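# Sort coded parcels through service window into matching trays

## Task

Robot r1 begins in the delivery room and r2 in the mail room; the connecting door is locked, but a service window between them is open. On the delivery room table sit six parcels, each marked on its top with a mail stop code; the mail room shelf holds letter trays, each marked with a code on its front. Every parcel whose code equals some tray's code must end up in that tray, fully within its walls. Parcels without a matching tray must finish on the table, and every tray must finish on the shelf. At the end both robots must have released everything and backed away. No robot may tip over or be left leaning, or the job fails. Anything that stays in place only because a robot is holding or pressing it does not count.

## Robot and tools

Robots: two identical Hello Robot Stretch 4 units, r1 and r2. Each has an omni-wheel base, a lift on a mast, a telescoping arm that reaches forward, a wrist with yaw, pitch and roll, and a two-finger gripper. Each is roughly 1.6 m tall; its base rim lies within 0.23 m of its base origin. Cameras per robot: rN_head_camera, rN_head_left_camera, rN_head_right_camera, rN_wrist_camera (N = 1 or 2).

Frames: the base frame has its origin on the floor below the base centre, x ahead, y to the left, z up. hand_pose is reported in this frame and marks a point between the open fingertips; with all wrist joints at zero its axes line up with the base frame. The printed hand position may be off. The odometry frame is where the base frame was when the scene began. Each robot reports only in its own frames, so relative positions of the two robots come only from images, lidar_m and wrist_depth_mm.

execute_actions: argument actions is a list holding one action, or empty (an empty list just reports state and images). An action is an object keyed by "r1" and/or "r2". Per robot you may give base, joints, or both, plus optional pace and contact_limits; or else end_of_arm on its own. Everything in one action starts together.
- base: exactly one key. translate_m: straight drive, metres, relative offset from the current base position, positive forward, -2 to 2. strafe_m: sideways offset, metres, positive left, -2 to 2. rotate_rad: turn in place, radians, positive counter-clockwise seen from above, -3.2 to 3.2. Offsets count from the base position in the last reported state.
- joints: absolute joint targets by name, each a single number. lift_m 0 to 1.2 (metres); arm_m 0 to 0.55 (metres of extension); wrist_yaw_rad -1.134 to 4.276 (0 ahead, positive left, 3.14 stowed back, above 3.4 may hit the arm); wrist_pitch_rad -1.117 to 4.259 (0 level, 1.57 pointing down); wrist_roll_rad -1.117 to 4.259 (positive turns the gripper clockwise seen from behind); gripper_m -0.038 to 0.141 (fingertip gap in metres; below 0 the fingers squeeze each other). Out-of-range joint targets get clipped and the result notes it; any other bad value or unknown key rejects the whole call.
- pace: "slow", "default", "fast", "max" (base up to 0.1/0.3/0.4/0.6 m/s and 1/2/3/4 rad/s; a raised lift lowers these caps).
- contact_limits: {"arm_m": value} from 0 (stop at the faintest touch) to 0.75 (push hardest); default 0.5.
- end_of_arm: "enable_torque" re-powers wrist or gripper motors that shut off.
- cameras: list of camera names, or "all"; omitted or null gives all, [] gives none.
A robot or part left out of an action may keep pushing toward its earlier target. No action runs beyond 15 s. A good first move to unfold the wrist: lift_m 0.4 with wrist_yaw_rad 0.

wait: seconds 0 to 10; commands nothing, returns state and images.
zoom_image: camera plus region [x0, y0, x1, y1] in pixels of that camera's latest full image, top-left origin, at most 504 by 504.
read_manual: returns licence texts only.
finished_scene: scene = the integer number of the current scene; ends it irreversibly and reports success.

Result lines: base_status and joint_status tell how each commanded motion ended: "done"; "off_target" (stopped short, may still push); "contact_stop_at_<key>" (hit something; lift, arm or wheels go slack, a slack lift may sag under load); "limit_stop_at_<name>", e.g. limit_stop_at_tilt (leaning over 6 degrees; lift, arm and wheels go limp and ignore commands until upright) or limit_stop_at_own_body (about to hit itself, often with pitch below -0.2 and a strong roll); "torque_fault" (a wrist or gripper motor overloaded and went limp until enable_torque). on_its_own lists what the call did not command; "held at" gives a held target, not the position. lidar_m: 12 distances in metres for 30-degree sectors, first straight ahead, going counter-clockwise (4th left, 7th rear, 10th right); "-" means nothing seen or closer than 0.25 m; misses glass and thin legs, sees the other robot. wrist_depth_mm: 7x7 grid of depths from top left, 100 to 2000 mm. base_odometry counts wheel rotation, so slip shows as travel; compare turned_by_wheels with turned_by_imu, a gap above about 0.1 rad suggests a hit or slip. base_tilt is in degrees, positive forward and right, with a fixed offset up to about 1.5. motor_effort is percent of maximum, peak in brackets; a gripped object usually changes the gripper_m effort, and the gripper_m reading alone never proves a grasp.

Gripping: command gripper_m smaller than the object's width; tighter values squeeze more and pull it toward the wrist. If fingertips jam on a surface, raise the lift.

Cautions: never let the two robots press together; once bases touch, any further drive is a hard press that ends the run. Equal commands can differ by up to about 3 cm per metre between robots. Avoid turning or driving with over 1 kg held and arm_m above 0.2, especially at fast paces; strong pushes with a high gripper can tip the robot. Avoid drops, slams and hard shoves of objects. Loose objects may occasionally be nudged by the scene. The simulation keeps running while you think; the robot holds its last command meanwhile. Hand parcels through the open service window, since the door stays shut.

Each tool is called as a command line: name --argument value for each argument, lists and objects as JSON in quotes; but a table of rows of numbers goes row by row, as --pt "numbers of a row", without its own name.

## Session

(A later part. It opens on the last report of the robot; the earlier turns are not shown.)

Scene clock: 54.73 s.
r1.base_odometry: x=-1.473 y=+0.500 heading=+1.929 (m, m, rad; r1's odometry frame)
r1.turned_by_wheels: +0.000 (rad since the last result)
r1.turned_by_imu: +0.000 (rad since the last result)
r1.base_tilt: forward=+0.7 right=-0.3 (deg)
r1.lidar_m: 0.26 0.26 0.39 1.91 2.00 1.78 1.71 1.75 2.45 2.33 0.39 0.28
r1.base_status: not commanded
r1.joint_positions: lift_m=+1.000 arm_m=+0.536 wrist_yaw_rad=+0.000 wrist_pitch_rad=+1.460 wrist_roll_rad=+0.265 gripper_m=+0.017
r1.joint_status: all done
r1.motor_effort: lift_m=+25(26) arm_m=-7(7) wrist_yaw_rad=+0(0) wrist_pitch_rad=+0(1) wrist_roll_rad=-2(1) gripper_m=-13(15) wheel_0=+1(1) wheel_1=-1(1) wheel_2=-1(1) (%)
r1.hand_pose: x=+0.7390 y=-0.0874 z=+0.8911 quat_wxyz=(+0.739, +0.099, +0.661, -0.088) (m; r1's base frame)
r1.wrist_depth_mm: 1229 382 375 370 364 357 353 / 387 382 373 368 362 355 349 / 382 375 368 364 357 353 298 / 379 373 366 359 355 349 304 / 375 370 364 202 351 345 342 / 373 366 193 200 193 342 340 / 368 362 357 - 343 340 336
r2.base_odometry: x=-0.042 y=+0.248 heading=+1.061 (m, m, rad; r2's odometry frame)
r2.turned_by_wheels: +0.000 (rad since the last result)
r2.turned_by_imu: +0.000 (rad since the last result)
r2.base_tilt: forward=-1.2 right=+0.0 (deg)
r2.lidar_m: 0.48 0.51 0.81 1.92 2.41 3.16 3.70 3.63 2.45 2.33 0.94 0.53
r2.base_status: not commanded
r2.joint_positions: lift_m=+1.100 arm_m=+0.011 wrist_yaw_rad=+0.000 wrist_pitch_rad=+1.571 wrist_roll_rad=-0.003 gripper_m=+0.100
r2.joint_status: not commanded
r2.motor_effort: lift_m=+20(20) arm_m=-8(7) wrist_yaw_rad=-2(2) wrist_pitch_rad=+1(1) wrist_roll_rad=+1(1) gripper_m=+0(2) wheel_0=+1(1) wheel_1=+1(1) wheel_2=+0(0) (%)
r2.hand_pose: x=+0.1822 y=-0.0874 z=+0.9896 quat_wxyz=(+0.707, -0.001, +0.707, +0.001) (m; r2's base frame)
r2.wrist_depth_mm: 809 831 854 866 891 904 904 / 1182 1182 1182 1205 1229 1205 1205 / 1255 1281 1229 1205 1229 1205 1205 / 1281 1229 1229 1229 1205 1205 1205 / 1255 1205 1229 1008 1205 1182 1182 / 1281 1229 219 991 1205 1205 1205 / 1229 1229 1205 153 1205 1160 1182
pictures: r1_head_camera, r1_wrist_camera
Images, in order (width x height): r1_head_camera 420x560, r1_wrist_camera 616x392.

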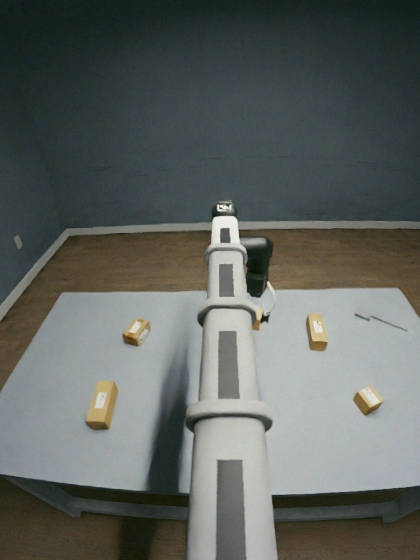

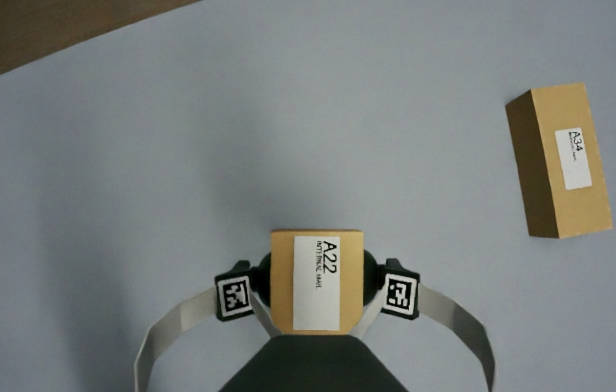

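execute_actions --actions '[{"r1": {"joints": {"arm_m": 0.17, "wrist_pitch_rad": 1.571, "wrist_roll_rad": 0.0, "gripper_m": 0.008}}}]' --cameras '["r1_wrist_camera"]'

Scene clock: 57.67 s.
r1.base_odometry: x=-1.473 y=+0.500 heading=+1.929 (m, m, rad; r1's odometry frame)
r1.turned_by_wheels: +0.000 (rad since the last result)
r1.turned_by_imu: +0.000 (rad since the last result)
r1.base_tilt: forward=+0.7 right=-0.3 (deg)
r1.lidar_m: 0.26 0.28 0.39 1.91 2.01 1.78 1.72 1.74 2.45 2.32 0.38 0.28
r1.base_status: not commanded
r1.joint_positions: lift_m=+1.000 arm_m=+0.171 wrist_yaw_rad=+0.000 wrist_pitch_rad=+1.571 wrist_roll_rad=+0.000 gripper_m=+0.008
r1.joint_status: all done
r1.motor_effort: lift_m=+26(26) arm_m=-7(8) wrist_yaw_rad=+0(1) wrist_pitch_rad=-1(5) wrist_roll_rad=-1(4) gripper_m=-20(18) wheel_0=+0(1) wheel_1=-1(1) wheel_2=-1(1) (%)
r1.hand_pose: x=+0.3420 y=-0.0874 z=+0.8893 quat_wxyz=(+0.707, +0.000, +0.707, +0.000) (m; r1's base frame)
r1.wrist_depth_mm: 355 351 349 347 343 342 338 / 357 357 351 347 345 343 342 / 362 357 353 349 349 345 342 / 364 362 357 353 351 347 345 / 368 364 362 200 353 351 347 / 1160 366 192 198 189 351 351 / 1182 1182 1160 - 1138 1138 1118
r2.base_odometry: x=-0.042 y=+0.248 heading=+1.061 (m, m, rad; r2's odometry frame)
r2.turned_by_wheels: +0.000 (rad since the last result)
r2.turned_by_imu: +0.001 (rad since the last result)
r2.base_tilt: forward=-1.3 right=+0.0 (deg)
r2.lidar_m: 0.48 0.50 0.79 1.90 2.44 3.18 3.73 3.62 2.46 2.34 0.94 0.54
r2.base_status: not commanded
r2.joint_positions: lift_m=+1.100 arm_m=+0.011 wrist_yaw_rad=+0.000 wrist_pitch_rad=+1.571 wrist_roll_rad=-0.003 gripper_m=+0.100
r2.joint_status: not commanded
r2.motor_effort: lift_m=+21(20) arm_m=-8(8) wrist_yaw_rad=-2(2) wrist_pitch_rad=+1(2) wrist_roll_rad=-1(2) gripper_m=-1(2) wheel_0=+1(1) wheel_1=+2(1) wheel_2=+0(1) (%)
r2.hand_pose: x=+0.1822 y=-0.0874 z=+0.9896 quat_wxyz=(+0.707, -0.001, +0.707, +0.001) (m; r2's base frame)
r2.wrist_depth_mm: 820 831 866 866 891 904 891 / 1160 1182 1160 1255 1182 1182 1182 / 1255 1281 1255 1205 1255 1182 1205 / 1281 1205 1205 1205 1205 1205 1205 / 1229 1229 1205 1042 1229 1182 1205 / 1281 1255 219 1025 1205 1160 1138 / 1205 1229 1205 153 1182 1160 1182
pictures: r1_wrist_camera
Images, in order (width x height): r1_wrist_camera 616x392.

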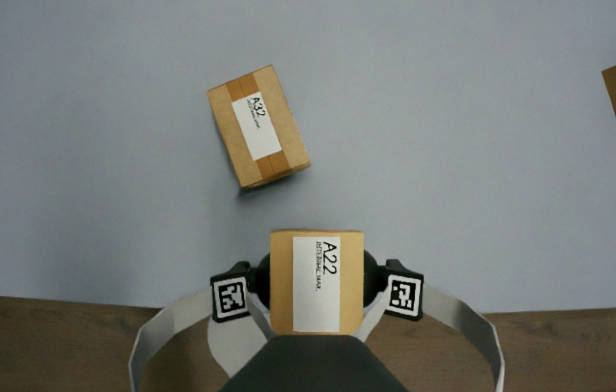

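zoom_image --camera "r1_wrist_camera" --region '[200, 60, 320, 190]'

Region (200, 60, 320, 190) of r1_wrist_camera's 616x392 image, scaled by 3.877; it fills the left 465 columns of this view, and the rest is white.

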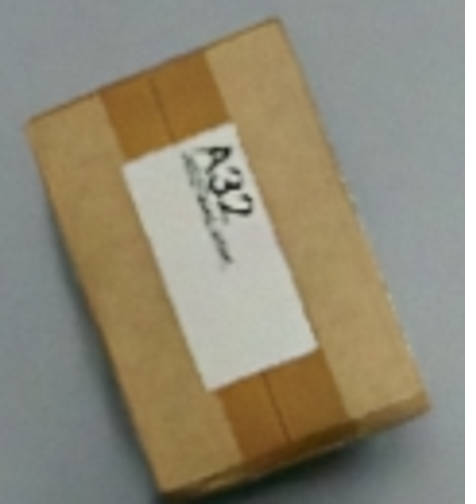

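execute_actions --actions '[{"r1": {"base": {"rotate_rad": -1.70}, "joints": {"arm_m": 0.01}, "pace": "fast"}}]' --cameras '["r1_head_camera"]'

execute_actions --actions '[{"r1": {"base": {"translate_m": 1.75}, "pace": "fast"}}]' --cameras '["r1_head_camera", "r1_head_left_camera"]'

Scene clock: 69.40 s.
r1.base_odometry: x=-1.473 y=+0.500 heading=+0.229 (m, m, rad; r1's odometry frame)
r1.turned_by_wheels: -1.700 (rad since the last result)
r1.turned_by_imu: -1.702 (rad since the last result)
r1.base_tilt: forward=+0.6 right=-0.3 (deg)
r1.lidar_m: 2.37 0.46 0.30 0.25 0.28 0.36 1.90 1.94 1.85 1.68 1.71 2.18
r1.base_status: done
r1.joint_positions: lift_m=+1.000 arm_m=+0.011 wrist_yaw_rad=+0.000 wrist_pitch_rad=+1.571 wrist_roll_rad=+0.000 gripper_m=+0.008
r1.joint_status: all done
r1.motor_effort: lift_m=+25(26) arm_m=-7(8) wrist_yaw_rad=+1(1) wrist_pitch_rad=+0(0) wrist_roll_rad=-1(1) gripper_m=-20(18) wheel_0=-1(6) wheel_1=-1(3) wheel_2=+1(5) (%)
r1.hand_pose: x=+0.1821 y=-0.0874 z=+0.8894 quat_wxyz=(+0.707, +0.000, +0.707, +0.000) (m; r1's base frame)
r1.wrist_depth_mm: 1118 1118 1118 1098 1078 1078 1078 / 1138 1138 1118 1098 1098 1078 1078 / 1138 1138 1138 1138 1118 1098 1098 / 1182 1160 1118 1138 1098 1118 1098 / 1182 1160 917 200 1118 1098 1098 / 1182 1182 192 198 196 1098 1118 / 1182 1160 1138 - 1118 1138 1118
r2.base_odometry: x=-0.042 y=+0.248 heading=+1.061 (m, m, rad; r2's odometry frame)
r2.turned_by_wheels: +0.000 (rad since the last result)
r2.turned_by_imu: +0.001 (rad since the last result)
r2.base_tilt: forward=-1.3 right=-0.1 (deg)
r2.lidar_m: 0.48 0.49 0.81 1.92 2.42 3.17 3.74 3.60 2.49 2.33 0.94 0.53
r2.base_status: not commanded
r2.joint_positions: lift_m=+1.100 arm_m=+0.011 wrist_yaw_rad=+0.000 wrist_pitch_rad=+1.571 wrist_roll_rad=-0.003 gripper_m=+0.100
r2.joint_status: not commanded
r2.motor_effort: lift_m=+20(20) arm_m=-8(8) wrist_yaw_rad=-2(2) wrist_pitch_rad=-2(1) wrist_roll_rad=+0(1) gripper_m=+0(1) wheel_0=+1(1) wheel_1=+2(2) wheel_2=+0(0) (%)
r2.hand_pose: x=+0.1822 y=-0.0874 z=+0.9896 quat_wxyz=(+0.707, -0.001, +0.707, +0.001) (m; r2's base frame)
r2.wrist_depth_mm: 820 831 866 878 878 891 917 / 1182 1160 1205 1255 1229 1229 1229 / 1281 1255 1255 1229 1205 1205 1205 / 1229 1281 1205 1255 1255 1205 1182 / 1205 1255 1229 991 1229 1205 1182 / 1255 1255 220 1008 1205 1229 1205 / 1229 1255 1255 154 1205 1182 1182
pictures: r1_head_camera
Images, in order (width x height): r1_head_camera 420x560.

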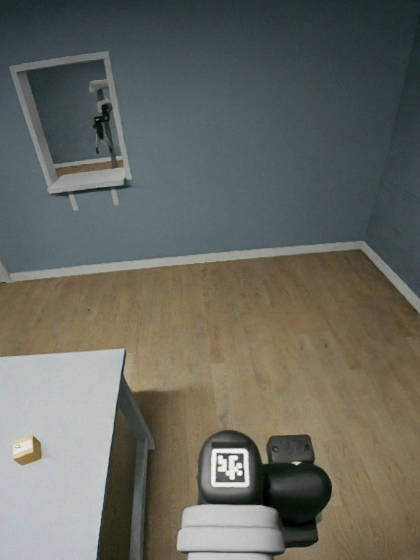

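Scene clock: 75.73 s.
r1.base_odometry: x=+0.231 y=+0.898 heading=+0.229 (m, m, rad; r1's odometry frame)
r1.turned_by_wheels: +0.000 (rad since the last result)
r1.turned_by_imu: +0.002 (rad since the last result)
r1.base_tilt: forward=+0.7 right=-0.4 (deg)
r1.lidar_m: 0.63 0.64 0.81 1.74 3.27 1.09 1.37 2.44 1.61 1.50 1.06 0.69
r1.base_status: done
r1.joint_positions: lift_m=+1.000 arm_m=+0.011 wrist_yaw_rad=+0.000 wrist_pitch_rad=+1.571 wrist_roll_rad=+0.000 gripper_m=+0.008
r1.joint_status: not commanded
r1.motor_effort: lift_m=+25(25) arm_m=-7(7) wrist_yaw_rad=+0(0) wrist_pitch_rad=+0(1) wrist_roll_rad=-1(1) gripper_m=-19(18) wheel_0=-1(5) wheel_1=-1(8) wheel_2=+2(10) (%)
r1.hand_pose: x=+0.1820 y=-0.0874 z=+0.8894 quat_wxyz=(+0.707, +0.000, +0.707, +0.000) (m; r1's base frame)
r1.wrist_depth_mm: 831 891 960 1025 1078 1078 1078 / 1118 1138 1118 1118 1098 1098 1078 / 1138 1160 1138 1118 1118 1098 1098 / 1160 1138 1118 1118 1118 1118 1118 / 1182 1160 931 200 1118 1118 1118 / 1182 1182 192 198 189 1138 1098 / 1182 1160 1160 - 1138 1138 1118
r2.base_odometry: x=-0.042 y=+0.248 heading=+1.061 (m, m, rad; r2's odometry frame)
r2.turned_by_wheels: +0.000 (rad since the last result)
r2.turned_by_imu: +0.002 (rad since the last result)
r2.base_tilt: forward=-1.3 right=+0.0 (deg)
r2.lidar_m: 0.48 0.51 0.81 1.92 2.43 3.17 3.72 3.61 2.49 2.35 0.94 0.52
r2.base_status: not commanded
r2.joint_positions: lift_m=+1.100 arm_m=+0.011 wrist_yaw_rad=+0.000 wrist_pitch_rad=+1.571 wrist_roll_rad=-0.003 gripper_m=+0.100
r2.joint_status: not commanded
r2.motor_effort: lift_m=+20(20) arm_m=-7(7) wrist_yaw_rad=-2(2) wrist_pitch_rad=-1(3) wrist_roll_rad=-1(0) gripper_m=+1(1) wheel_0=+1(1) wheel_1=+1(2) wheel_2=+0(0) (%)
r2.hand_pose: x=+0.1822 y=-0.0874 z=+0.9896 quat_wxyz=(+0.707, -0.001, +0.707, +0.001) (m; r2's base frame)
r2.wrist_depth_mm: 798 842 854 878 878 917 904 / 1205 1160 1182 1229 1205 1182 1205 / 1281 1281 1229 1255 1205 1229 1182 / 1281 1255 1255 1229 1229 1205 1182 / 1255 1229 1205 1008 1182 1205 1182 / 1255 1229 220 991 1205 1205 1160 / 1229 1255 1229 153 1205 1205 1182
pictures: r1_head_camera, r1_head_left_camera
Images, in order (width x height): r1_head_camera 420x560, r1_head_left_camera 420x672.

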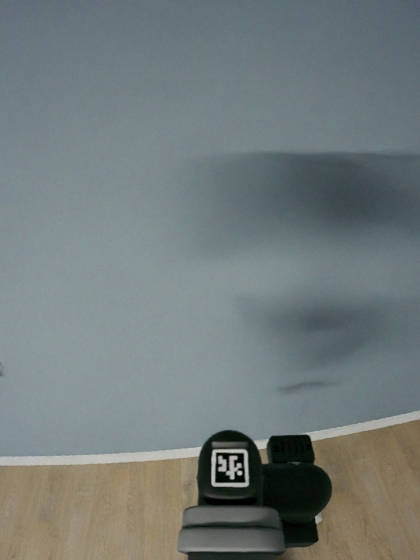

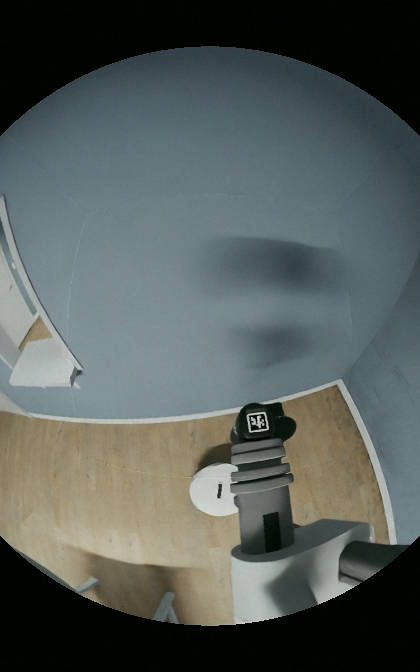

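execute_actions --actions '[{"r1": {"base": {"rotate_rad": 0.13}, "joints": {"lift_m": 1.08}}}]' --cameras '[]'

execute_actions --actions '[{"r1": {"base": {"strafe_m": 1.17}, "pace": "fast"}}]' --cameras '["r1_head_camera", "r2_head_camera"]'

Scene clock: 78.03 s.
r1.base_odometry: x=+0.231 y=+0.898 heading=+0.359 (m, m, rad; r1's odometry frame)
r1.turned_by_wheels: +0.130 (rad since the last result)
r1.turned_by_imu: +0.130 (rad since the last result)
r1.base_tilt: forward=+0.7 right=-0.4 (deg)
r1.lidar_m: 0.61 0.66 0.87 2.54 1.40 1.09 2.09 2.06 1.55 1.48 0.90 0.66
r1.base_status: done
r1.joint_positions: lift_m=+1.080 arm_m=+0.011 wrist_yaw_rad=+0.000 wrist_pitch_rad=+1.571 wrist_roll_rad=+0.000 gripper_m=+0.008
r1.joint_status: all done
r1.motor_effort: lift_m=+25(27) arm_m=-7(7) wrist_yaw_rad=+1(0) wrist_pitch_rad=+1(0) wrist_roll_rad=-2(1) gripper_m=-18(19) wheel_0=+1(7) wheel_1=-1(4) wheel_2=+1(6) (%)
r1.hand_pose: x=+0.1820 y=-0.0874 z=+0.9693 quat_wxyz=(+0.707, +0.000, +0.707, +0.000) (m; r1's base frame)
r1.wrist_depth_mm: 991 1008 1008 1025 1008 991 976 / 1229 1229 1205 1182 1182 1182 1160 / 1229 1205 1205 1205 1182 1182 1160 / 1229 1229 1205 1205 1205 1182 1182 / 1255 1255 1008 200 1205 1205 1182 / 1281 1229 192 198 189 1205 1205 / 1255 1255 1229 - 1229 1205 1205
r2.base_odometry: x=-0.042 y=+0.248 heading=+1.061 (m, m, rad; r2's odometry frame)
r2.turned_by_wheels: +0.000 (rad since the last result)
r2.turned_by_imu: +0.001 (rad since the last result)
r2.base_tilt: forward=-1.3 right=+0.0 (deg)
r2.lidar_m: 0.48 0.50 0.82 1.91 2.43 3.16 3.74 3.63 2.49 2.34 0.97 0.51
r2.base_status: not commanded
r2.joint_positions: lift_m=+1.100 arm_m=+0.011 wrist_yaw_rad=+0.000 wrist_pitch_rad=+1.571 wrist_roll_rad=-0.003 gripper_m=+0.100
r2.joint_status: not commanded
r2.motor_effort: lift_m=+20(20) arm_m=-8(7) wrist_yaw_rad=-2(1) wrist_pitch_rad=+0(0) wrist_roll_rad=+0(1) gripper_m=+1(3) wheel_0=+1(0) wheel_1=+2(2) wheel_2=+0(0) (%)
r2.hand_pose: x=+0.1822 y=-0.0874 z=+0.9896 quat_wxyz=(+0.707, -0.001, +0.707, +0.001) (m; r2's base frame)
r2.wrist_depth_mm: 809 831 854 854 866 891 917 / 1205 1160 1182 1229 1229 1205 1182 / 1255 1281 1229 1229 1229 1205 1205 / 1255 1255 1255 1205 1255 1205 1160 / 1255 1229 1255 1008 1182 1229 1182 / 1255 1229 218 1025 1205 1205 1182 / 1205 1255 1229 153 1205 1205 1205
pictures: none
No camera images: the call's "cameras" was empty. Leave "cameras" out to get every camera's image.

Scene clock: 82.83 s.
r1.base_odometry: x=-0.180 y=+1.993 heading=+0.359 (m, m, rad; r1's odometry frame)
r1.turned_by_wheels: +0.000 (rad since the last result)
r1.turned_by_imu: +0.000 (rad since the last result)
r1.base_tilt: forward=+0.6 right=-0.3 (deg)
r1.lidar_m: 0.53 0.67 0.93 2.06 2.13 2.97 0.96 1.00 2.73 2.44 0.91 0.55
r1.base_status: done
r1.joint_positions: lift_m=+1.080 arm_m=+0.011 wrist_yaw_rad=+0.000 wrist_pitch_rad=+1.571 wrist_roll_rad=+0.000 gripper_m=+0.008
r1.joint_status: not commanded
r1.motor_effort: lift_m=+25(25) arm_m=-7(7) wrist_yaw_rad=+0(1) wrist_pitch_rad=+0(1) wrist_roll_rad=-1(1) gripper_m=-22(17) wheel_0=+1(9) wheel_1=-2(5) wheel_2=+0(1) (%)
r1.hand_pose: x=+0.1820 y=-0.0874 z=+0.9694 quat_wxyz=(+0.707, +0.000, +0.707, +0.000) (m; r1's base frame)
r1.wrist_depth_mm: 1025 1042 1042 1042 1025 1008 991 / 1205 1205 1205 1182 1182 1160 1160 / 1229 1205 1205 1205 1182 1182 1160 / 1229 1229 1229 1229 1205 1182 1182 / 1255 1229 1025 199 1205 1205 1182 / 1255 1229 192 198 189 1205 1182 / 1255 1255 1229 - 1229 1229 1205
r2.base_odometry: x=-0.042 y=+0.248 heading=+1.061 (m, m, rad; r2's odometry frame)
r2.turned_by_wheels: +0.000 (rad since the last result)
r2.turned_by_imu: +0.001 (rad since the last result)
r2.base_tilt: forward=-1.3 right=+0.0 (deg)
r2.lidar_m: 0.48 0.51 0.80 1.93 2.41 3.17 3.72 3.62 2.48 2.34 0.94 0.51
r2.base_status: not commanded
r2.joint_positions: lift_m=+1.100 arm_m=+0.011 wrist_yaw_rad=+0.000 wrist_pitch_rad=+1.571 wrist_roll_rad=-0.003 gripper_m=+0.100
r2.joint_status: not commanded
r2.motor_effort: lift_m=+20(20) arm_m=-8(7) wrist_yaw_rad=-2(3) wrist_pitch_rad=+0(1) wrist_roll_rad=-3(2) gripper_m=+0(0) wheel_0=+0(0) wheel_1=+2(2) wheel_2=+1(0) (%)
r2.hand_pose: x=+0.1822 y=-0.0874 z=+0.9896 quat_wxyz=(+0.707, -0.001, +0.707, +0.001) (m; r2's base frame)
r2.wrist_depth_mm: 798 842 854 866 878 904 904 / 1182 1182 1205 1205 1205 1182 1205 / 1255 1281 1255 1229 1205 1229 1205 / 1255 1255 1255 1205 1205 1182 1229 / 1255 1229 1255 1025 1205 1205 1205 / 1229 1255 219 1008 1182 1205 1182 / 1255 1255 1229 153 1205 1229 1205
pictures: r1_head_camera, r2_head_camera
Images, in order (width x height): r1_head_camera 420x560, r2_head_camera 420x560.

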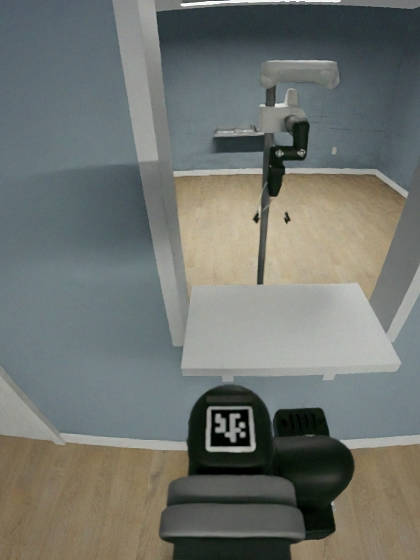

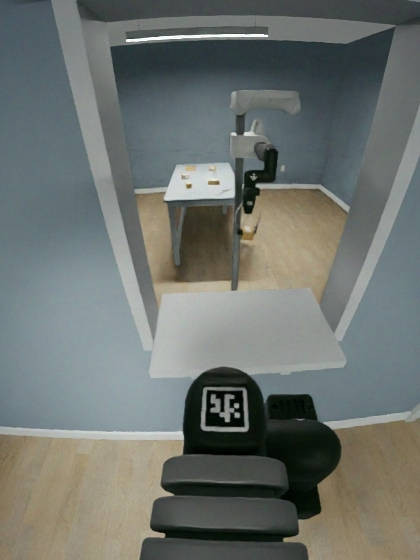

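execute_actions --actions '[{"r1": {"base": {"translate_m": 0.08}, "joints": {"arm_m": 0.548}}, "r2": {"base": {"strafe_m": -0.09}}}]' --cameras '["r1_wrist_camera", "r1_head_camera"]'

Scene clock: 86.70 s.
r1.base_odometry: x=-0.105 y=+2.021 heading=+0.359 (m, m, rad; r1's odometry frame)
r1.turned_by_wheels: +0.000 (rad since the last result)
r1.turned_by_imu: +0.000 (rad since the last result)
r1.base_tilt: forward=+0.7 right=-0.4 (deg)
r1.lidar_m: 0.43 0.57 0.81 2.05 2.15 2.97 1.03 1.08 2.74 2.16 0.65 0.47
r1.base_status: done
r1.joint_positions: lift_m=+1.080 arm_m=+0.547 wrist_yaw_rad=+0.000 wrist_pitch_rad=+1.571 wrist_roll_rad=+0.000 gripper_m=+0.008
r1.joint_status: all done
r1.motor_effort: lift_m=+26(25) arm_m=+7(6) wrist_yaw_rad=+0(1) wrist_pitch_rad=+0(0) wrist_roll_rad=-1(1) gripper_m=-19(19) wheel_0=+0(3) wheel_1=+0(1) wheel_2=+2(9) (%)
r1.hand_pose: x=+0.7176 y=-0.0874 z=+0.9694 quat_wxyz=(+0.707, +0.000, +0.707, +0.000) (m; r1's base frame)
r1.wrist_depth_mm: 1205 1205 1182 1160 976 1160 1138 / 1205 1205 1182 1182 1160 1160 1160 / 1229 298 296 293 290 290 287 / 854 300 297 296 291 290 287 / 303 301 298 200 293 291 290 / 277 304 192 198 189 291 293 / 282 306 303 - 298 296 294
r2.base_odometry: x=+0.037 y=+0.204 heading=+1.061 (m, m, rad; r2's odometry frame)
r2.turned_by_wheels: +0.000 (rad since the last result)
r2.turned_by_imu: +0.001 (rad since the last result)
r2.base_tilt: forward=-1.2 right=+0.0 (deg)
r2.lidar_m: 0.49 0.52 0.83 1.95 2.54 3.30 3.71 3.47 2.39 2.25 0.96 0.53
r2.base_status: done
r2.joint_positions: lift_m=+1.100 arm_m=+0.011 wrist_yaw_rad=+0.000 wrist_pitch_rad=+1.571 wrist_roll_rad=-0.003 gripper_m=+0.100
r2.joint_status: not commanded
r2.motor_effort: lift_m=+20(20) arm_m=-7(8) wrist_yaw_rad=-2(2) wrist_pitch_rad=-1(1) wrist_roll_rad=-1(1) gripper_m=+1(2) wheel_0=+0(8) wheel_1=+2(7) wheel_2=+0(2) (%)
r2.hand_pose: x=+0.1822 y=-0.0874 z=+0.9896 quat_wxyz=(+0.707, -0.001, +0.707, +0.001) (m; r2's base frame)
r2.wrist_depth_mm: 820 854 866 878 891 904 931 / 1182 1182 1229 1229 1255 1229 1205 / 1308 1229 1255 1229 1205 1205 1182 / 1255 1255 1205 1205 1229 1182 1205 / 1281 1281 1255 1008 1205 1182 1182 / 1255 1229 220 991 1182 1182 1182 / 1229 1229 1255 153 1182 1182 1205
pictures: r1_head_camera, r1_wrist_camera
Images, in order (width x height): r1_head_camera 420x560, r1_wrist_camera 616x392.

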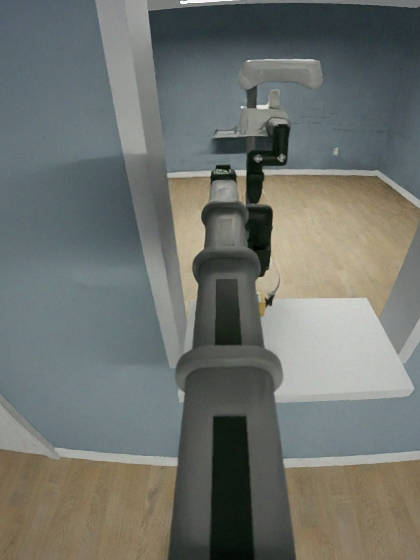

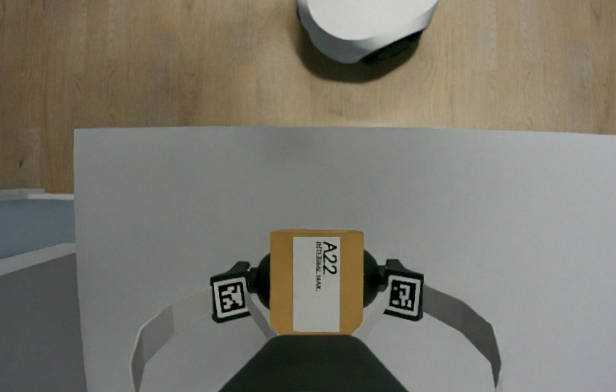

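execute_actions --actions '[{"r1": {"joints": {"lift_m": 1.040}}}]' --cameras '[]'

execute_actions --actions '[{"r1": {"joints": {"gripper_m": 0.095}}}]' --cameras '["r1_wrist_camera"]'

execute_actions --actions '[{"r1": {"joints": {"lift_m": 1.10}}}]' --cameras '["r1_wrist_camera"]'

Scene clock: 88.23 s.
r1.base_odometry: x=-0.105 y=+2.021 heading=+0.359 (m, m, rad; r1's odometry frame)
r1.turned_by_wheels: +0.000 (rad since the last result)
r1.turned_by_imu: +0.000 (rad since the last result)
r1.base_tilt: forward=+0.6 right=-0.3 (deg)
r1.lidar_m: 0.44 0.58 0.83 2.06 2.15 2.97 1.03 1.08 2.75 2.15 0.66 0.47
r1.base_status: not commanded
r1.joint_positions: lift_m=+1.040 arm_m=+0.547 wrist_yaw_rad=+0.000 wrist_pitch_rad=+1.571 wrist_roll_rad=+0.000 gripper_m=+0.008
r1.joint_status: all done
r1.motor_effort: lift_m=+17(25) arm_m=+7(7) wrist_yaw_rad=+0(0) wrist_pitch_rad=+2(1) wrist_roll_rad=+0(1) gripper_m=-15(17) wheel_0=+1(0) wheel_1=-1(1) wheel_2=+2(2) (%)
r1.hand_pose: x=+0.7176 y=-0.0874 z=+0.9301 quat_wxyz=(+0.707, +0.000, +0.707, +0.000) (m; r1's base frame)
r1.wrist_depth_mm: 1160 1160 1160 1138 960 1138 1118 / 1182 1160 1160 1138 1138 1118 1118 / 260 258 256 253 252 249 248 / 262 259 257 255 253 251 248 / 263 262 258 200 254 253 251 / 265 263 192 197 189 254 253 / 267 265 263 - 258 256 -
r2.base_odometry: x=+0.037 y=+0.204 heading=+1.061 (m, m, rad; r2's odometry frame)
r2.turned_by_wheels: +0.000 (rad since the last result)
r2.turned_by_imu: +0.000 (rad since the last result)
r2.base_tilt: forward=-1.2 right=+0.0 (deg)
r2.lidar_m: 0.49 0.51 0.83 1.94 2.52 3.29 3.71 3.49 2.38 2.26 0.95 0.52
r2.base_status: not commanded
r2.joint_positions: lift_m=+1.100 arm_m=+0.011 wrist_yaw_rad=+0.000 wrist_pitch_rad=+1.571 wrist_roll_rad=-0.003 gripper_m=+0.100
r2.joint_status: not commanded
r2.motor_effort: lift_m=+20(20) arm_m=-8(7) wrist_yaw_rad=-2(2) wrist_pitch_rad=+0(0) wrist_roll_rad=+1(2) gripper_m=-2(4) wheel_0=+0(0) wheel_1=+2(2) wheel_2=+0(0) (%)
r2.hand_pose: x=+0.1822 y=-0.0874 z=+0.9896 quat_wxyz=(+0.707, -0.001, +0.707, +0.001) (m; r2's base frame)
r2.wrist_depth_mm: 831 831 866 891 878 917 917 / 1160 1160 1205 1229 1205 1205 1182 / 1308 1255 1205 1255 1205 1229 1205 / 1255 1281 1229 1255 1255 1205 1182 / 1255 1255 1229 1008 1205 1205 1182 / 1229 1255 220 1008 1255 1182 1182 / 1255 1229 1229 153 1182 1182 1205
pictures: none
No camera images: the call's "cameras" was empty. Leave "cameras" out to get every camera's image.

Scene clock: 89.90 s.
r1.base_odometry: x=-0.105 y=+2.021 heading=+0.359 (m, m, rad; r1's odometry frame)
r1.turned_by_wheels: +0.000 (rad since the last result)
r1.turned_by_imu: +0.000 (rad since the last result)
r1.base_tilt: forward=+0.6 right=-0.4 (deg)
r1.lidar_m: 0.44 0.59 0.81 2.05 2.16 2.97 1.03 1.08 2.75 2.16 0.67 0.47
r1.base_status: not commanded
r1.joint_positions: lift_m=+1.040 arm_m=+0.547 wrist_yaw_rad=+0.000 wrist_pitch_rad=+1.572 wrist_roll_rad=+0.000 gripper_m=+0.095
r1.joint_status: all done
r1.motor_effort: lift_m=+17(16) arm_m=+7(7) wrist_yaw_rad=+1(0) wrist_pitch_rad=+0(2) wrist_roll_rad=-1(0) gripper_m=-2(20) wheel_0=+0(0) wheel_1=-1(0) wheel_2=+2(2) (%)
r1.hand_pose: x=+0.7174 y=-0.0874 z=+0.9301 quat_wxyz=(+0.707, +0.000, +0.707, +0.000) (m; r1's base frame)
r1.wrist_depth_mm: 1160 1160 1160 1138 946 1098 1118 / 1182 1182 1160 1160 1138 1118 1098 / 260 258 255 254 252 249 247 / 262 259 258 255 254 251 249 / 264 262 259 206 253 253 251 / 265 264 259 208 256 254 252 / 267 265 264 - 258 256 -
r2.base_odometry: x=+0.037 y=+0.204 heading=+1.061 (m, m, rad; r2's odometry frame)
r2.turned_by_wheels: +0.000 (rad since the last result)
r2.turned_by_imu: +0.000 (rad since the last result)
r2.base_tilt: forward=-1.2 right=+0.0 (deg)
r2.lidar_m: 0.50 0.50 0.81 1.93 2.51 3.27 3.71 3.49 2.40 2.25 0.95 0.51
r2.base_status: not commanded
r2.joint_positions: lift_m=+1.100 arm_m=+0.011 wrist_yaw_rad=+0.000 wrist_pitch_rad=+1.571 wrist_roll_rad=-0.003 gripper_m=+0.100
r2.joint_status: not commanded
r2.motor_effort: lift_m=+20(20) arm_m=-7(8) wrist_yaw_rad=-2(2) wrist_pitch_rad=+0(1) wrist_roll_rad=+1(1) gripper_m=-2(3) wheel_0=+0(0) wheel_1=+2(2) wheel_2=+0(0) (%)
r2.hand_pose: x=+0.1822 y=-0.0874 z=+0.9896 quat_wxyz=(+0.707, -0.001, +0.707, +0.001) (m; r2's base frame)
r2.wrist_depth_mm: 831 854 866 878 878 891 904 / 1182 1182 1229 1229 1229 1205 1229 / 1255 1229 1229 1205 1229 1205 1182 / 1255 1229 1229 1255 1205 1229 1205 / 1229 1255 1229 991 1229 1205 1205 / 1229 1205 219 1008 1229 1182 1182 / 1255 1229 1255 153 1205 1160 1160
pictures: r1_wrist_camera
Images, in order (width x height): r1_wrist_camera 616x392.

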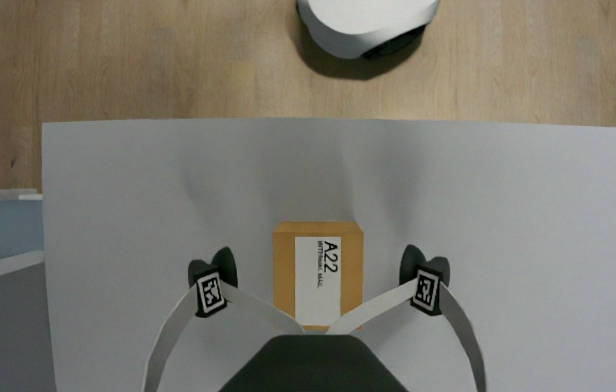

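Scene clock: 91.07 s.
r1.base_odometry: x=-0.105 y=+2.021 heading=+0.359 (m, m, rad; r1's odometry frame)
r1.turned_by_wheels: +0.000 (rad since the last result)
r1.turned_by_imu: +0.000 (rad since the last result)
r1.base_tilt: forward=+0.7 right=-0.3 (deg)
r1.lidar_m: 0.43 0.58 0.81 2.06 2.15 2.95 1.03 1.05 2.74 2.13 0.65 0.48
r1.base_status: not commanded
r1.joint_positions: lift_m=+1.100 arm_m=+0.547 wrist_yaw_rad=+0.000 wrist_pitch_rad=+1.572 wrist_roll_rad=+0.000 gripper_m=+0.095
r1.joint_status: all done
r1.motor_effort: lift_m=+25(27) arm_m=+7(7) wrist_yaw_rad=+0(0) wrist_pitch_rad=+0(1) wrist_roll_rad=+0(1) gripper_m=+0(0) wheel_0=+0(0) wheel_1=+0(1) wheel_2=+2(3) (%)
r1.hand_pose: x=+0.7174 y=-0.0874 z=+0.9894 quat_wxyz=(+0.707, +0.000, +0.707, +0.000) (m; r1's base frame)
r1.wrist_depth_mm: 1205 1229 1205 1182 991 1160 1160 / 1229 1229 1205 1182 1205 1182 1160 / 1255 319 317 314 310 309 306 / 1160 319 317 315 310 309 307 / 312 322 320 266 314 312 309 / 277 325 320 268 317 314 312 / 282 327 325 - 319 315 315
r2.base_odometry: x=+0.037 y=+0.204 heading=+1.061 (m, m, rad; r2's odometry frame)
r2.turned_by_wheels: +0.000 (rad since the last result)
r2.turned_by_imu: +0.000 (rad since the last result)
r2.base_tilt: forward=-1.2 right=+0.0 (deg)
r2.lidar_m: 0.49 0.50 0.82 1.95 2.51 3.29 3.72 3.47 2.39 2.25 0.96 0.53
r2.base_status: not commanded
r2.joint_positions: lift_m=+1.100 arm_m=+0.011 wrist_yaw_rad=+0.000 wrist_pitch_rad=+1.571 wrist_roll_rad=-0.003 gripper_m=+0.100
r2.joint_status: not commanded
r2.motor_effort: lift_m=+20(20) arm_m=-8(7) wrist_yaw_rad=-2(2) wrist_pitch_rad=+2(1) wrist_roll_rad=-1(1) gripper_m=+0(2) wheel_0=+0(0) wheel_1=+2(2) wheel_2=+0(0) (%)
r2.hand_pose: x=+0.1822 y=-0.0874 z=+0.9896 quat_wxyz=(+0.707, -0.001, +0.707, +0.001) (m; r2's base frame)
r2.wrist_depth_mm: 831 842 878 866 917 891 904 / 1160 1160 1229 1205 1229 1205 1182 / 1255 1229 1229 1229 1229 1229 1205 / 1255 1229 1229 1229 1229 1182 1182 / 1255 1281 1205 1008 1205 1182 1182 / 1255 1229 219 1008 1182 1229 1205 / 1229 1205 1229 153 1205 1182 1182
pictures: r1_wrist_camera
Images, in order (width x height): r1_wrist_camera 616x392.

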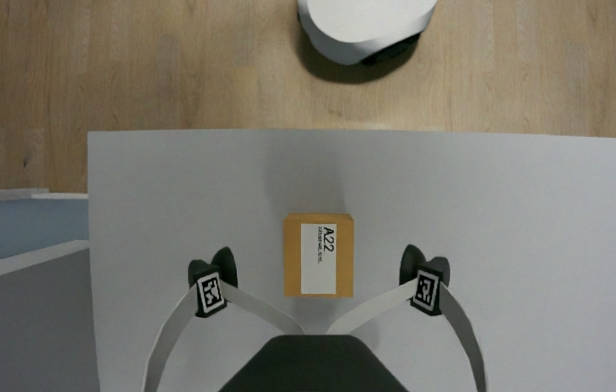

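execute_actions --actions '[{"r1": {"base": {"strafe_m": -0.45}, "joints": {"arm_m": 0.01, "lift_m": 1.15}, "pace": "fast"}, "r2": {"base": {"strafe_m": -0.04}, "joints": {"arm_m": 0.25, "lift_m": 1.13}}}]' --cameras '[]'

execute_actions --actions '[{"r1": {"base": {"strafe_m": -0.58}, "joints": {"lift_m": 0.5}, "pace": "fast"}, "r2": {"joints": {"arm_m": 0.42}}}]' --cameras '["r2_wrist_camera"]'

Scene clock: 96.13 s.
r1.base_odometry: x=+0.053 y=+1.600 heading=+0.360 (m, m, rad; r1's odometry frame)
r1.turned_by_wheels: +0.000 (rad since the last result)
r1.turned_by_imu: +0.001 (rad since the last result)
r1.base_tilt: forward=+0.6 right=-0.3 (deg)
r1.lidar_m: 0.45 0.48 0.66 2.25 2.61 1.08 1.03 3.12 2.29 2.15 0.81 0.58
r1.base_status: done
r1.joint_positions: lift_m=+1.150 arm_m=+0.011 wrist_yaw_rad=+0.000 wrist_pitch_rad=+1.571 wrist_roll_rad=+0.000 gripper_m=+0.095
r1.joint_status: all done
r1.motor_effort: lift_m=+24(27) arm_m=-7(8) wrist_yaw_rad=+1(0) wrist_pitch_rad=+1(1) wrist_roll_rad=+0(1) gripper_m=-1(1) wheel_0=+0(7) wheel_1=+1(9) wheel_2=+1(2) (%)
r1.hand_pose: x=+0.1820 y=-0.0874 z=+1.0394 quat_wxyz=(+0.707, +0.000, +0.707, +0.000) (m; r1's base frame)
r1.wrist_depth_mm: 820 831 831 831 809 798 788 / 1205 1229 1229 1255 1229 1160 1138 / 1308 1281 1281 1281 1255 1255 1229 / 1308 1308 1281 1255 1281 1255 1255 / 1308 1308 1078 1060 1281 1255 1255 / 1336 1336 1078 1078 1281 1255 1281 / 1336 1336 1336 - 1281 1281 1281
r2.base_odometry: x=+0.072 y=+0.184 heading=+1.061 (m, m, rad; r2's odometry frame)
r2.turned_by_wheels: +0.000 (rad since the last result)
r2.turned_by_imu: +0.001 (rad since the last result)
r2.base_tilt: forward=-1.3 right=-0.1 (deg)
r2.lidar_m: 0.50 0.51 0.81 1.94 2.56 3.34 3.71 3.43 2.33 2.20 0.94 0.55
r2.base_status: done
r2.joint_positions: lift_m=+1.130 arm_m=+0.249 wrist_yaw_rad=+0.000 wrist_pitch_rad=+1.571 wrist_roll_rad=-0.003 gripper_m=+0.100
r2.joint_status: all done
r2.motor_effort: lift_m=+20(21) arm_m=+8(8) wrist_yaw_rad=-2(2) wrist_pitch_rad=+0(1) wrist_roll_rad=-2(3) gripper_m=-1(0) wheel_0=+1(9) wheel_1=+0(9) wheel_2=+0(1) (%)
r2.hand_pose: x=+0.4195 y=-0.0874 z=+1.0196 quat_wxyz=(+0.707, -0.001, +0.707, +0.001) (m; r2's base frame)
r2.wrist_depth_mm: 359 357 355 351 349 343 379 / 362 353 349 349 345 345 574 / 359 355 351 351 349 343 1118 / 1308 1255 1281 1255 1229 1255 1229 / 1281 1281 1255 1229 1255 1229 1229 / 1281 1255 219 1118 1205 1255 1205 / 1336 1229 1025 153 1229 1229 1205
pictures: none
No camera images: the call's "cameras" was empty. Leave "cameras" out to get every camera's image.

Scene clock: 99.30 s.
r1.base_odometry: x=+0.257 y=+1.057 heading=+0.360 (m, m, rad; r1's odometry frame)
r1.turned_by_wheels: +0.000 (rad since the last result)
r1.turned_by_imu: +0.000 (rad since the last result)
r1.base_tilt: forward=+0.6 right=-0.3 (deg)
r1.lidar_m: 0.55 0.57 0.71 2.10 1.49 1.11 1.51 2.27 1.69 1.64 0.78 0.57
r1.base_status: done
r1.joint_positions: lift_m=+0.500 arm_m=+0.011 wrist_yaw_rad=+0.000 wrist_pitch_rad=+1.571 wrist_roll_rad=+0.000 gripper_m=+0.095
r1.joint_status: all done
r1.motor_effort: lift_m=+16(23) arm_m=-7(7) wrist_yaw_rad=+2(1) wrist_pitch_rad=+0(0) wrist_roll_rad=+0(1) gripper_m=-2(1) wheel_0=-1(7) wheel_1=+2(14) wheel_2=+1(2) (%)
r1.hand_pose: x=+0.1820 y=-0.0874 z=+0.3901 quat_wxyz=(+0.707, +0.000, +0.707, +0.000) (m; r1's base frame)
r1.wrist_depth_mm: 621 621 609 609 603 591 591 / 621 621 621 615 603 603 597 / 627 627 621 615 609 609 603 / 640 634 627 615 615 609 609 / 640 634 410 407 615 615 609 / 647 418 413 410 407 615 615 / 647 421 415 - 418 621 615
r2.base_odometry: x=+0.072 y=+0.184 heading=+1.061 (m, m, rad; r2's odometry frame)
r2.turned_by_wheels: +0.000 (rad since the last result)
r2.turned_by_imu: +0.001 (rad since the last result)
r2.base_tilt: forward=-1.2 right=+0.0 (deg)
r2.lidar_m: 0.49 0.50 0.82 1.93 2.55 3.32 3.69 3.42 2.34 2.21 0.94 0.54
r2.base_status: not commanded
r2.joint_positions: lift_m=+1.130 arm_m=+0.419 wrist_yaw_rad=+0.000 wrist_pitch_rad=+1.571 wrist_roll_rad=-0.003 gripper_m=+0.100
r2.joint_status: all done
r2.motor_effort: lift_m=+20(20) arm_m=+8(7) wrist_yaw_rad=-2(2) wrist_pitch_rad=+0(0) wrist_roll_rad=+0(0) gripper_m=-1(3) wheel_0=+1(0) wheel_1=+0(0) wheel_2=+0(0) (%)
r2.hand_pose: x=+0.5895 y=-0.0874 z=+1.0196 quat_wxyz=(+0.707, -0.001, +0.707, +0.001) (m; r2's base frame)
r2.wrist_depth_mm: 357 362 353 347 347 343 264 / 359 355 353 347 347 345 266 / 357 355 353 349 347 345 268 / 355 353 349 347 345 345 278 / 357 353 351 347 347 342 1229 / 353 349 221 345 342 342 1229 / 1281 1255 1255 153 1229 1229 1205
pictures: r2_wrist_camera
Images, in order (width x height): r2_wrist_camera 616x392.

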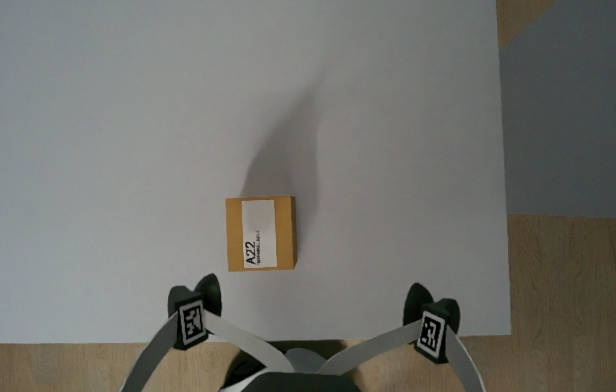

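execute_actions --actions '[{"r1": {"base": {"translate_m": -0.55}, "pace": "max"}, "r2": {"base": {"strafe_m": 0.044}, "joints": {"arm_m": 0.455, "wrist_roll_rad": -0.03}}}]' --cameras '["r2_wrist_camera"]'

Scene clock: 102.60 s.
r1.base_odometry: x=-0.258 y=+0.863 heading=+0.360 (m, m, rad; r1's odometry frame)
r1.turned_by_wheels: +0.000 (rad since the last result)
r1.turned_by_imu: -0.001 (rad since the last result)
r1.base_tilt: forward=+0.7 right=-0.3 (deg)
r1.lidar_m: 1.10 1.14 1.44 3.10 0.71 0.62 1.50 2.34 1.68 1.63 1.54 1.15
r1.base_status: done
r1.joint_positions: lift_m=+0.500 arm_m=+0.011 wrist_yaw_rad=+0.000 wrist_pitch_rad=+1.571 wrist_roll_rad=+0.000 gripper_m=+0.095
r1.joint_status: not commanded
r1.motor_effort: lift_m=+18(18) arm_m=-7(7) wrist_yaw_rad=+1(1) wrist_pitch_rad=+0(1) wrist_roll_rad=+0(1) gripper_m=-4(2) wheel_0=+0(5) wheel_1=+2(1) wheel_2=+0(14) (%)
r1.hand_pose: x=+0.1820 y=-0.0874 z=+0.3899 quat_wxyz=(+0.707, +0.000, +0.707, +0.000) (m; r1's base frame)
r1.wrist_depth_mm: 621 621 609 609 603 597 591 / 621 621 621 609 603 597 597 / 627 627 621 615 615 609 603 / 634 634 621 621 615 609 603 / 640 634 410 407 615 615 609 / 647 418 410 407 407 615 615 / 647 421 415 - 418 621 615
r2.base_odometry: x=+0.033 y=+0.206 heading=+1.061 (m, m, rad; r2's odometry frame)
r2.turned_by_wheels: +0.000 (rad since the last result)
r2.turned_by_imu: +0.001 (rad since the last result)
r2.base_tilt: forward=-1.3 right=+0.0 (deg)
r2.lidar_m: 0.50 0.49 0.80 1.93 2.50 3.27 3.71 3.49 2.39 2.23 0.95 0.53
r2.base_status: done
r2.joint_positions: lift_m=+1.130 arm_m=+0.454 wrist_yaw_rad=+0.000 wrist_pitch_rad=+1.571 wrist_roll_rad=-0.030 gripper_m=+0.100
r2.joint_status: all done
r2.motor_effort: lift_m=+20(20) arm_m=+7(6) wrist_yaw_rad=-1(2) wrist_pitch_rad=+1(0) wrist_roll_rad=+0(5) gripper_m=+1(0) wheel_0=-1(10) wheel_1=-1(8) wheel_2=+0(0) (%)
r2.hand_pose: x=+0.6245 y=-0.0874 z=+1.0196 quat_wxyz=(+0.707, -0.010, +0.707, +0.010) (m; r2's base frame)
r2.wrist_depth_mm: 359 357 355 355 347 345 1255 / 359 355 353 351 347 345 343 / 357 355 351 349 345 343 330 / 355 353 351 349 343 340 336 / 353 353 349 298 343 340 338 / 353 353 220 296 345 340 1229 / 355 349 347 153 340 338 1205
pictures: r2_wrist_camera
Images, in order (width x height): r2_wrist_camera 616x392.

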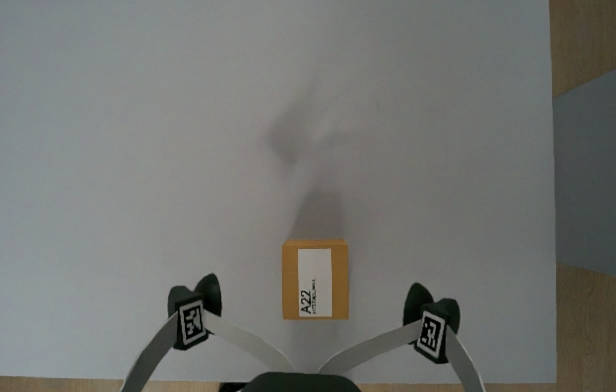

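execute_actions --actions '[{"r1": {"base": {"translate_m": -0.4}, "pace": "max"}, "r2": {"joints": {"lift_m": 1.042}}}]' --cameras '[]'

execute_actions --actions '[{"r1": {"base": {"translate_m": -0.45}, "pace": "max"}, "r2": {"joints": {"gripper_m": 0.010}}}]' --cameras '["r2_wrist_camera"]'

execute_actions --actions '[{"r1": {"base": {"translate_m": -0.4}, "pace": "max"}, "r2": {"joints": {"lift_m": 1.09}}}]' --cameras '["r2_wrist_camera", "r1_head_left_camera"]'

Scene clock: 105.37 s.
r1.base_odometry: x=-0.632 y=+0.723 heading=+0.360 (m, m, rad; r1's odometry frame)
r1.turned_by_wheels: +0.000 (rad since the last result)
r1.turned_by_imu: +0.000 (rad since the last result)
r1.base_tilt: forward=+0.6 right=-0.3 (deg)
r1.lidar_m: 1.50 1.51 2.17 0.39 0.37 0.49 1.43 2.28 1.67 1.60 1.70 1.56
r1.base_status: done
r1.joint_positions: lift_m=+0.500 arm_m=+0.011 wrist_yaw_rad=+0.000 wrist_pitch_rad=+1.571 wrist_roll_rad=+0.000 gripper_m=+0.095
r1.joint_status: not commanded
r1.motor_effort: lift_m=+18(18) arm_m=-7(7) wrist_yaw_rad=+1(1) wrist_pitch_rad=+0(0) wrist_roll_rad=-1(0) gripper_m=+0(0) wheel_0=+1(8) wheel_1=+0(7) wheel_2=+0(12) (%)
r1.hand_pose: x=+0.1820 y=-0.0874 z=+0.3899 quat_wxyz=(+0.707, +0.000, +0.707, +0.000) (m; r1's base frame)
r1.wrist_depth_mm: 621 621 609 609 597 597 591 / 627 621 621 609 603 603 597 / 634 621 615 615 615 609 597 / 634 627 627 615 609 609 609 / 640 640 410 407 621 615 609 / 647 418 410 410 410 615 609 / 654 418 418 - 418 621 621
r2.base_odometry: x=+0.033 y=+0.206 heading=+1.061 (m, m, rad; r2's odometry frame)
r2.turned_by_wheels: +0.000 (rad since the last result)
r2.turned_by_imu: +0.001 (rad since the last result)
r2.base_tilt: forward=-1.2 right=+0.0 (deg)
r2.lidar_m: 0.48 0.53 0.80 1.92 2.51 3.29 3.73 3.47 2.39 2.25 0.96 0.53
r2.base_status: not commanded
r2.joint_positions: lift_m=+1.042 arm_m=+0.454 wrist_yaw_rad=+0.000 wrist_pitch_rad=+1.571 wrist_roll_rad=-0.030 gripper_m=+0.100
r2.joint_status: all done
r2.motor_effort: lift_m=+15(19) arm_m=+8(8) wrist_yaw_rad=-3(1) wrist_pitch_rad=+0(0) wrist_roll_rad=-1(3) gripper_m=-1(1) wheel_0=-1(1) wheel_1=-1(1) wheel_2=+0(0) (%)
r2.hand_pose: x=+0.6245 y=-0.0874 z=+0.9319 quat_wxyz=(+0.707, -0.010, +0.707, +0.010) (m; r2's base frame)
r2.wrist_depth_mm: 268 268 265 262 259 257 257 / 268 265 265 262 259 258 255 / 267 265 263 262 257 255 255 / 266 264 263 258 258 256 255 / 265 263 262 255 257 254 253 / 264 263 219 208 228 253 252 / 264 260 259 153 255 254 253
pictures: none
No camera images: the call's "cameras" was empty. Leave "cameras" out to get every camera's image.

Scene clock: 107.80 s.
r1.base_odometry: x=-1.053 y=+0.564 heading=+0.360 (m, m, rad; r1's odometry frame)
r1.turned_by_wheels: +0.000 (rad since the last result)
r1.turned_by_imu: -0.001 (rad since the last result)
r1.base_tilt: forward=+0.6 right=-0.3 (deg)
r1.lidar_m: 1.95 1.94 0.37 0.35 0.36 0.49 2.34 2.31 1.70 1.59 1.66 2.04
r1.base_status: done
r1.joint_positions: lift_m=+0.500 arm_m=+0.011 wrist_yaw_rad=+0.000 wrist_pitch_rad=+1.571 wrist_roll_rad=+0.000 gripper_m=+0.095
r1.joint_status: not commanded
r1.motor_effort: lift_m=+18(18) arm_m=-7(7) wrist_yaw_rad=+1(0) wrist_pitch_rad=+1(1) wrist_roll_rad=-1(0) gripper_m=-2(1) wheel_0=+1(4) wheel_1=+0(11) wheel_2=-2(13) (%)
r1.hand_pose: x=+0.1820 y=-0.0874 z=+0.3899 quat_wxyz=(+0.707, +0.000, +0.707, +0.000) (m; r1's base frame)
r1.wrist_depth_mm: 621 615 615 609 603 597 591 / 627 621 615 609 609 603 597 / 627 627 621 609 609 609 603 / 634 634 627 621 615 609 603 / 640 634 413 410 621 615 609 / 647 418 413 407 407 615 615 / 654 418 418 - 418 621 615
r2.base_odometry: x=+0.033 y=+0.206 heading=+1.061 (m, m, rad; r2's odometry frame)
r2.turned_by_wheels: +0.000 (rad since the last result)
r2.turned_by_imu: +0.001 (rad since the last result)
r2.base_tilt: forward=-1.3 right=+0.0 (deg)
r2.lidar_m: 0.49 0.52 0.84 1.91 2.51 3.29 3.71 3.49 2.39 2.26 0.96 0.53
r2.base_status: not commanded
r2.joint_positions: lift_m=+1.042 arm_m=+0.454 wrist_yaw_rad=+0.000 wrist_pitch_rad=+1.571 wrist_roll_rad=-0.030 gripper_m=+0.010
r2.joint_status: all done
r2.motor_effort: lift_m=+15(16) arm_m=+8(8) wrist_yaw_rad=-1(2) wrist_pitch_rad=-1(3) wrist_roll_rad=-1(1) gripper_m=-24(19) wheel_0=-1(1) wheel_1=+0(1) wheel_2=+0(0) (%)
r2.hand_pose: x=+0.6245 y=-0.0874 z=+0.9319 quat_wxyz=(+0.707, -0.010, +0.707, +0.010) (m; r2's base frame)
r2.wrist_depth_mm: 270 266 264 262 260 258 256 / 266 265 265 262 259 255 254 / 267 265 264 260 258 256 256 / 266 264 262 259 256 257 252 / 264 264 259 257 256 255 254 / 264 262 213 197 206 253 254 / 263 260 257 196 195 251 251
pictures: r2_wrist_camera
Images, in order (width x height): r2_wrist_camera 616x392.

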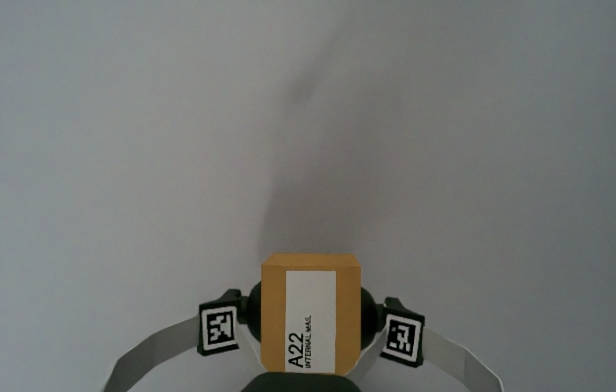

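Scene clock: 110.10 s.
r1.base_odometry: x=-1.428 y=+0.423 heading=+0.360 (m, m, rad; r1's odometry frame)
r1.turned_by_wheels: +0.000 (rad since the last result)
r1.turned_by_imu: +0.000 (rad since the last result)
r1.base_tilt: forward=+0.6 right=-0.3 (deg)
r1.lidar_m: 2.34 0.50 0.37 0.35 0.36 0.50 1.94 2.02 1.71 1.59 1.65 2.35
r1.base_status: done
r1.joint_positions: lift_m=+0.500 arm_m=+0.011 wrist_yaw_rad=+0.000 wrist_pitch_rad=+1.571 wrist_roll_rad=+0.000 gripper_m=+0.095
r1.joint_status: not commanded
r1.motor_effort: lift_m=+18(18) arm_m=-7(7) wrist_yaw_rad=+1(1) wrist_pitch_rad=+0(0) wrist_roll_rad=+0(1) gripper_m=-2(1) wheel_0=+1(9) wheel_1=+2(7) wheel_2=+0(13) (%)
r1.hand_pose: x=+0.1820 y=-0.0874 z=+0.3899 quat_wxyz=(+0.707, +0.000, +0.707, +0.000) (m; r1's base frame)
r1.wrist_depth_mm: 627 621 609 603 603 597 591 / 627 621 621 609 603 603 597 / 627 634 621 615 615 603 603 / 634 634 621 615 615 609 603 / 640 634 410 407 615 615 609 / 647 418 410 410 410 615 615 / 647 418 415 - 418 627 615
r2.base_odometry: x=+0.033 y=+0.206 heading=+1.061 (m, m, rad; r2's odometry frame)
r2.turned_by_wheels: +0.000 (rad since the last result)
r2.turned_by_imu: +0.001 (rad since the last result)
r2.base_tilt: forward=-1.2 right=+0.0 (deg)
r2.lidar_m: 0.48 0.52 0.81 1.95 2.52 3.27 3.69 3.48 2.38 2.26 0.95 0.53
r2.base_status: not commanded
r2.joint_positions: lift_m=+1.090 arm_m=+0.454 wrist_yaw_rad=+0.000 wrist_pitch_rad=+1.571 wrist_roll_rad=-0.030 gripper_m=+0.010
r2.joint_status: all done
r2.motor_effort: lift_m=+20(21) arm_m=+8(8) wrist_yaw_rad=-2(2) wrist_pitch_rad=+2(2) wrist_roll_rad=-2(1) gripper_m=-22(19) wheel_0=-1(1) wheel_1=-1(1) wheel_2=+0(0) (%)
r2.hand_pose: x=+0.6245 y=-0.0874 z=+0.9795 quat_wxyz=(+0.707, -0.010, +0.707, +0.010) (m; r2's base frame)
r2.wrist_depth_mm: 320 314 312 310 309 306 301 / 317 315 310 307 306 304 301 / 317 315 310 307 307 303 301 / 317 315 309 306 306 303 301 / 314 309 309 306 304 301 298 / 314 312 213 196 206 300 297 / 310 307 309 195 195 298 300
pictures: r1_head_left_camera, r2_wrist_camera
Images, in order (width x height): r1_head_left_camera 420x672, r2_wrist_camera 616x392.

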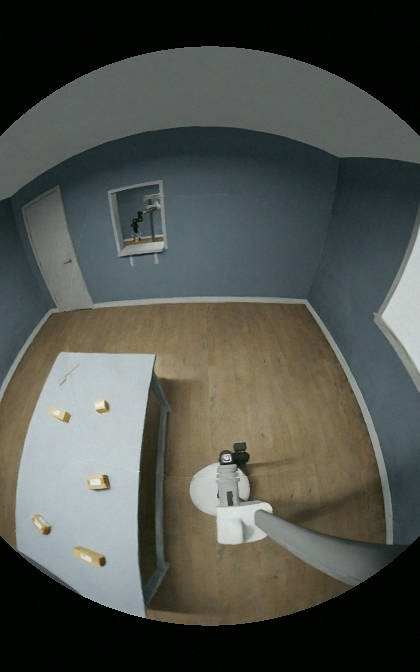

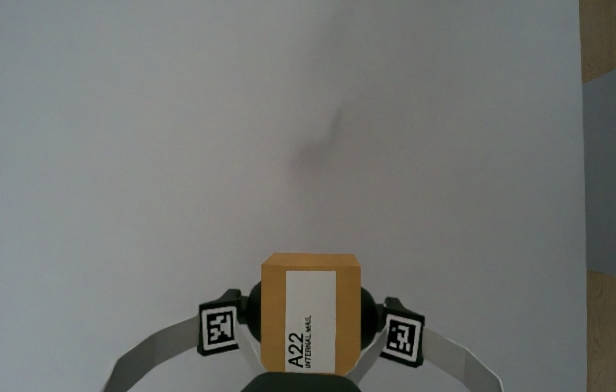

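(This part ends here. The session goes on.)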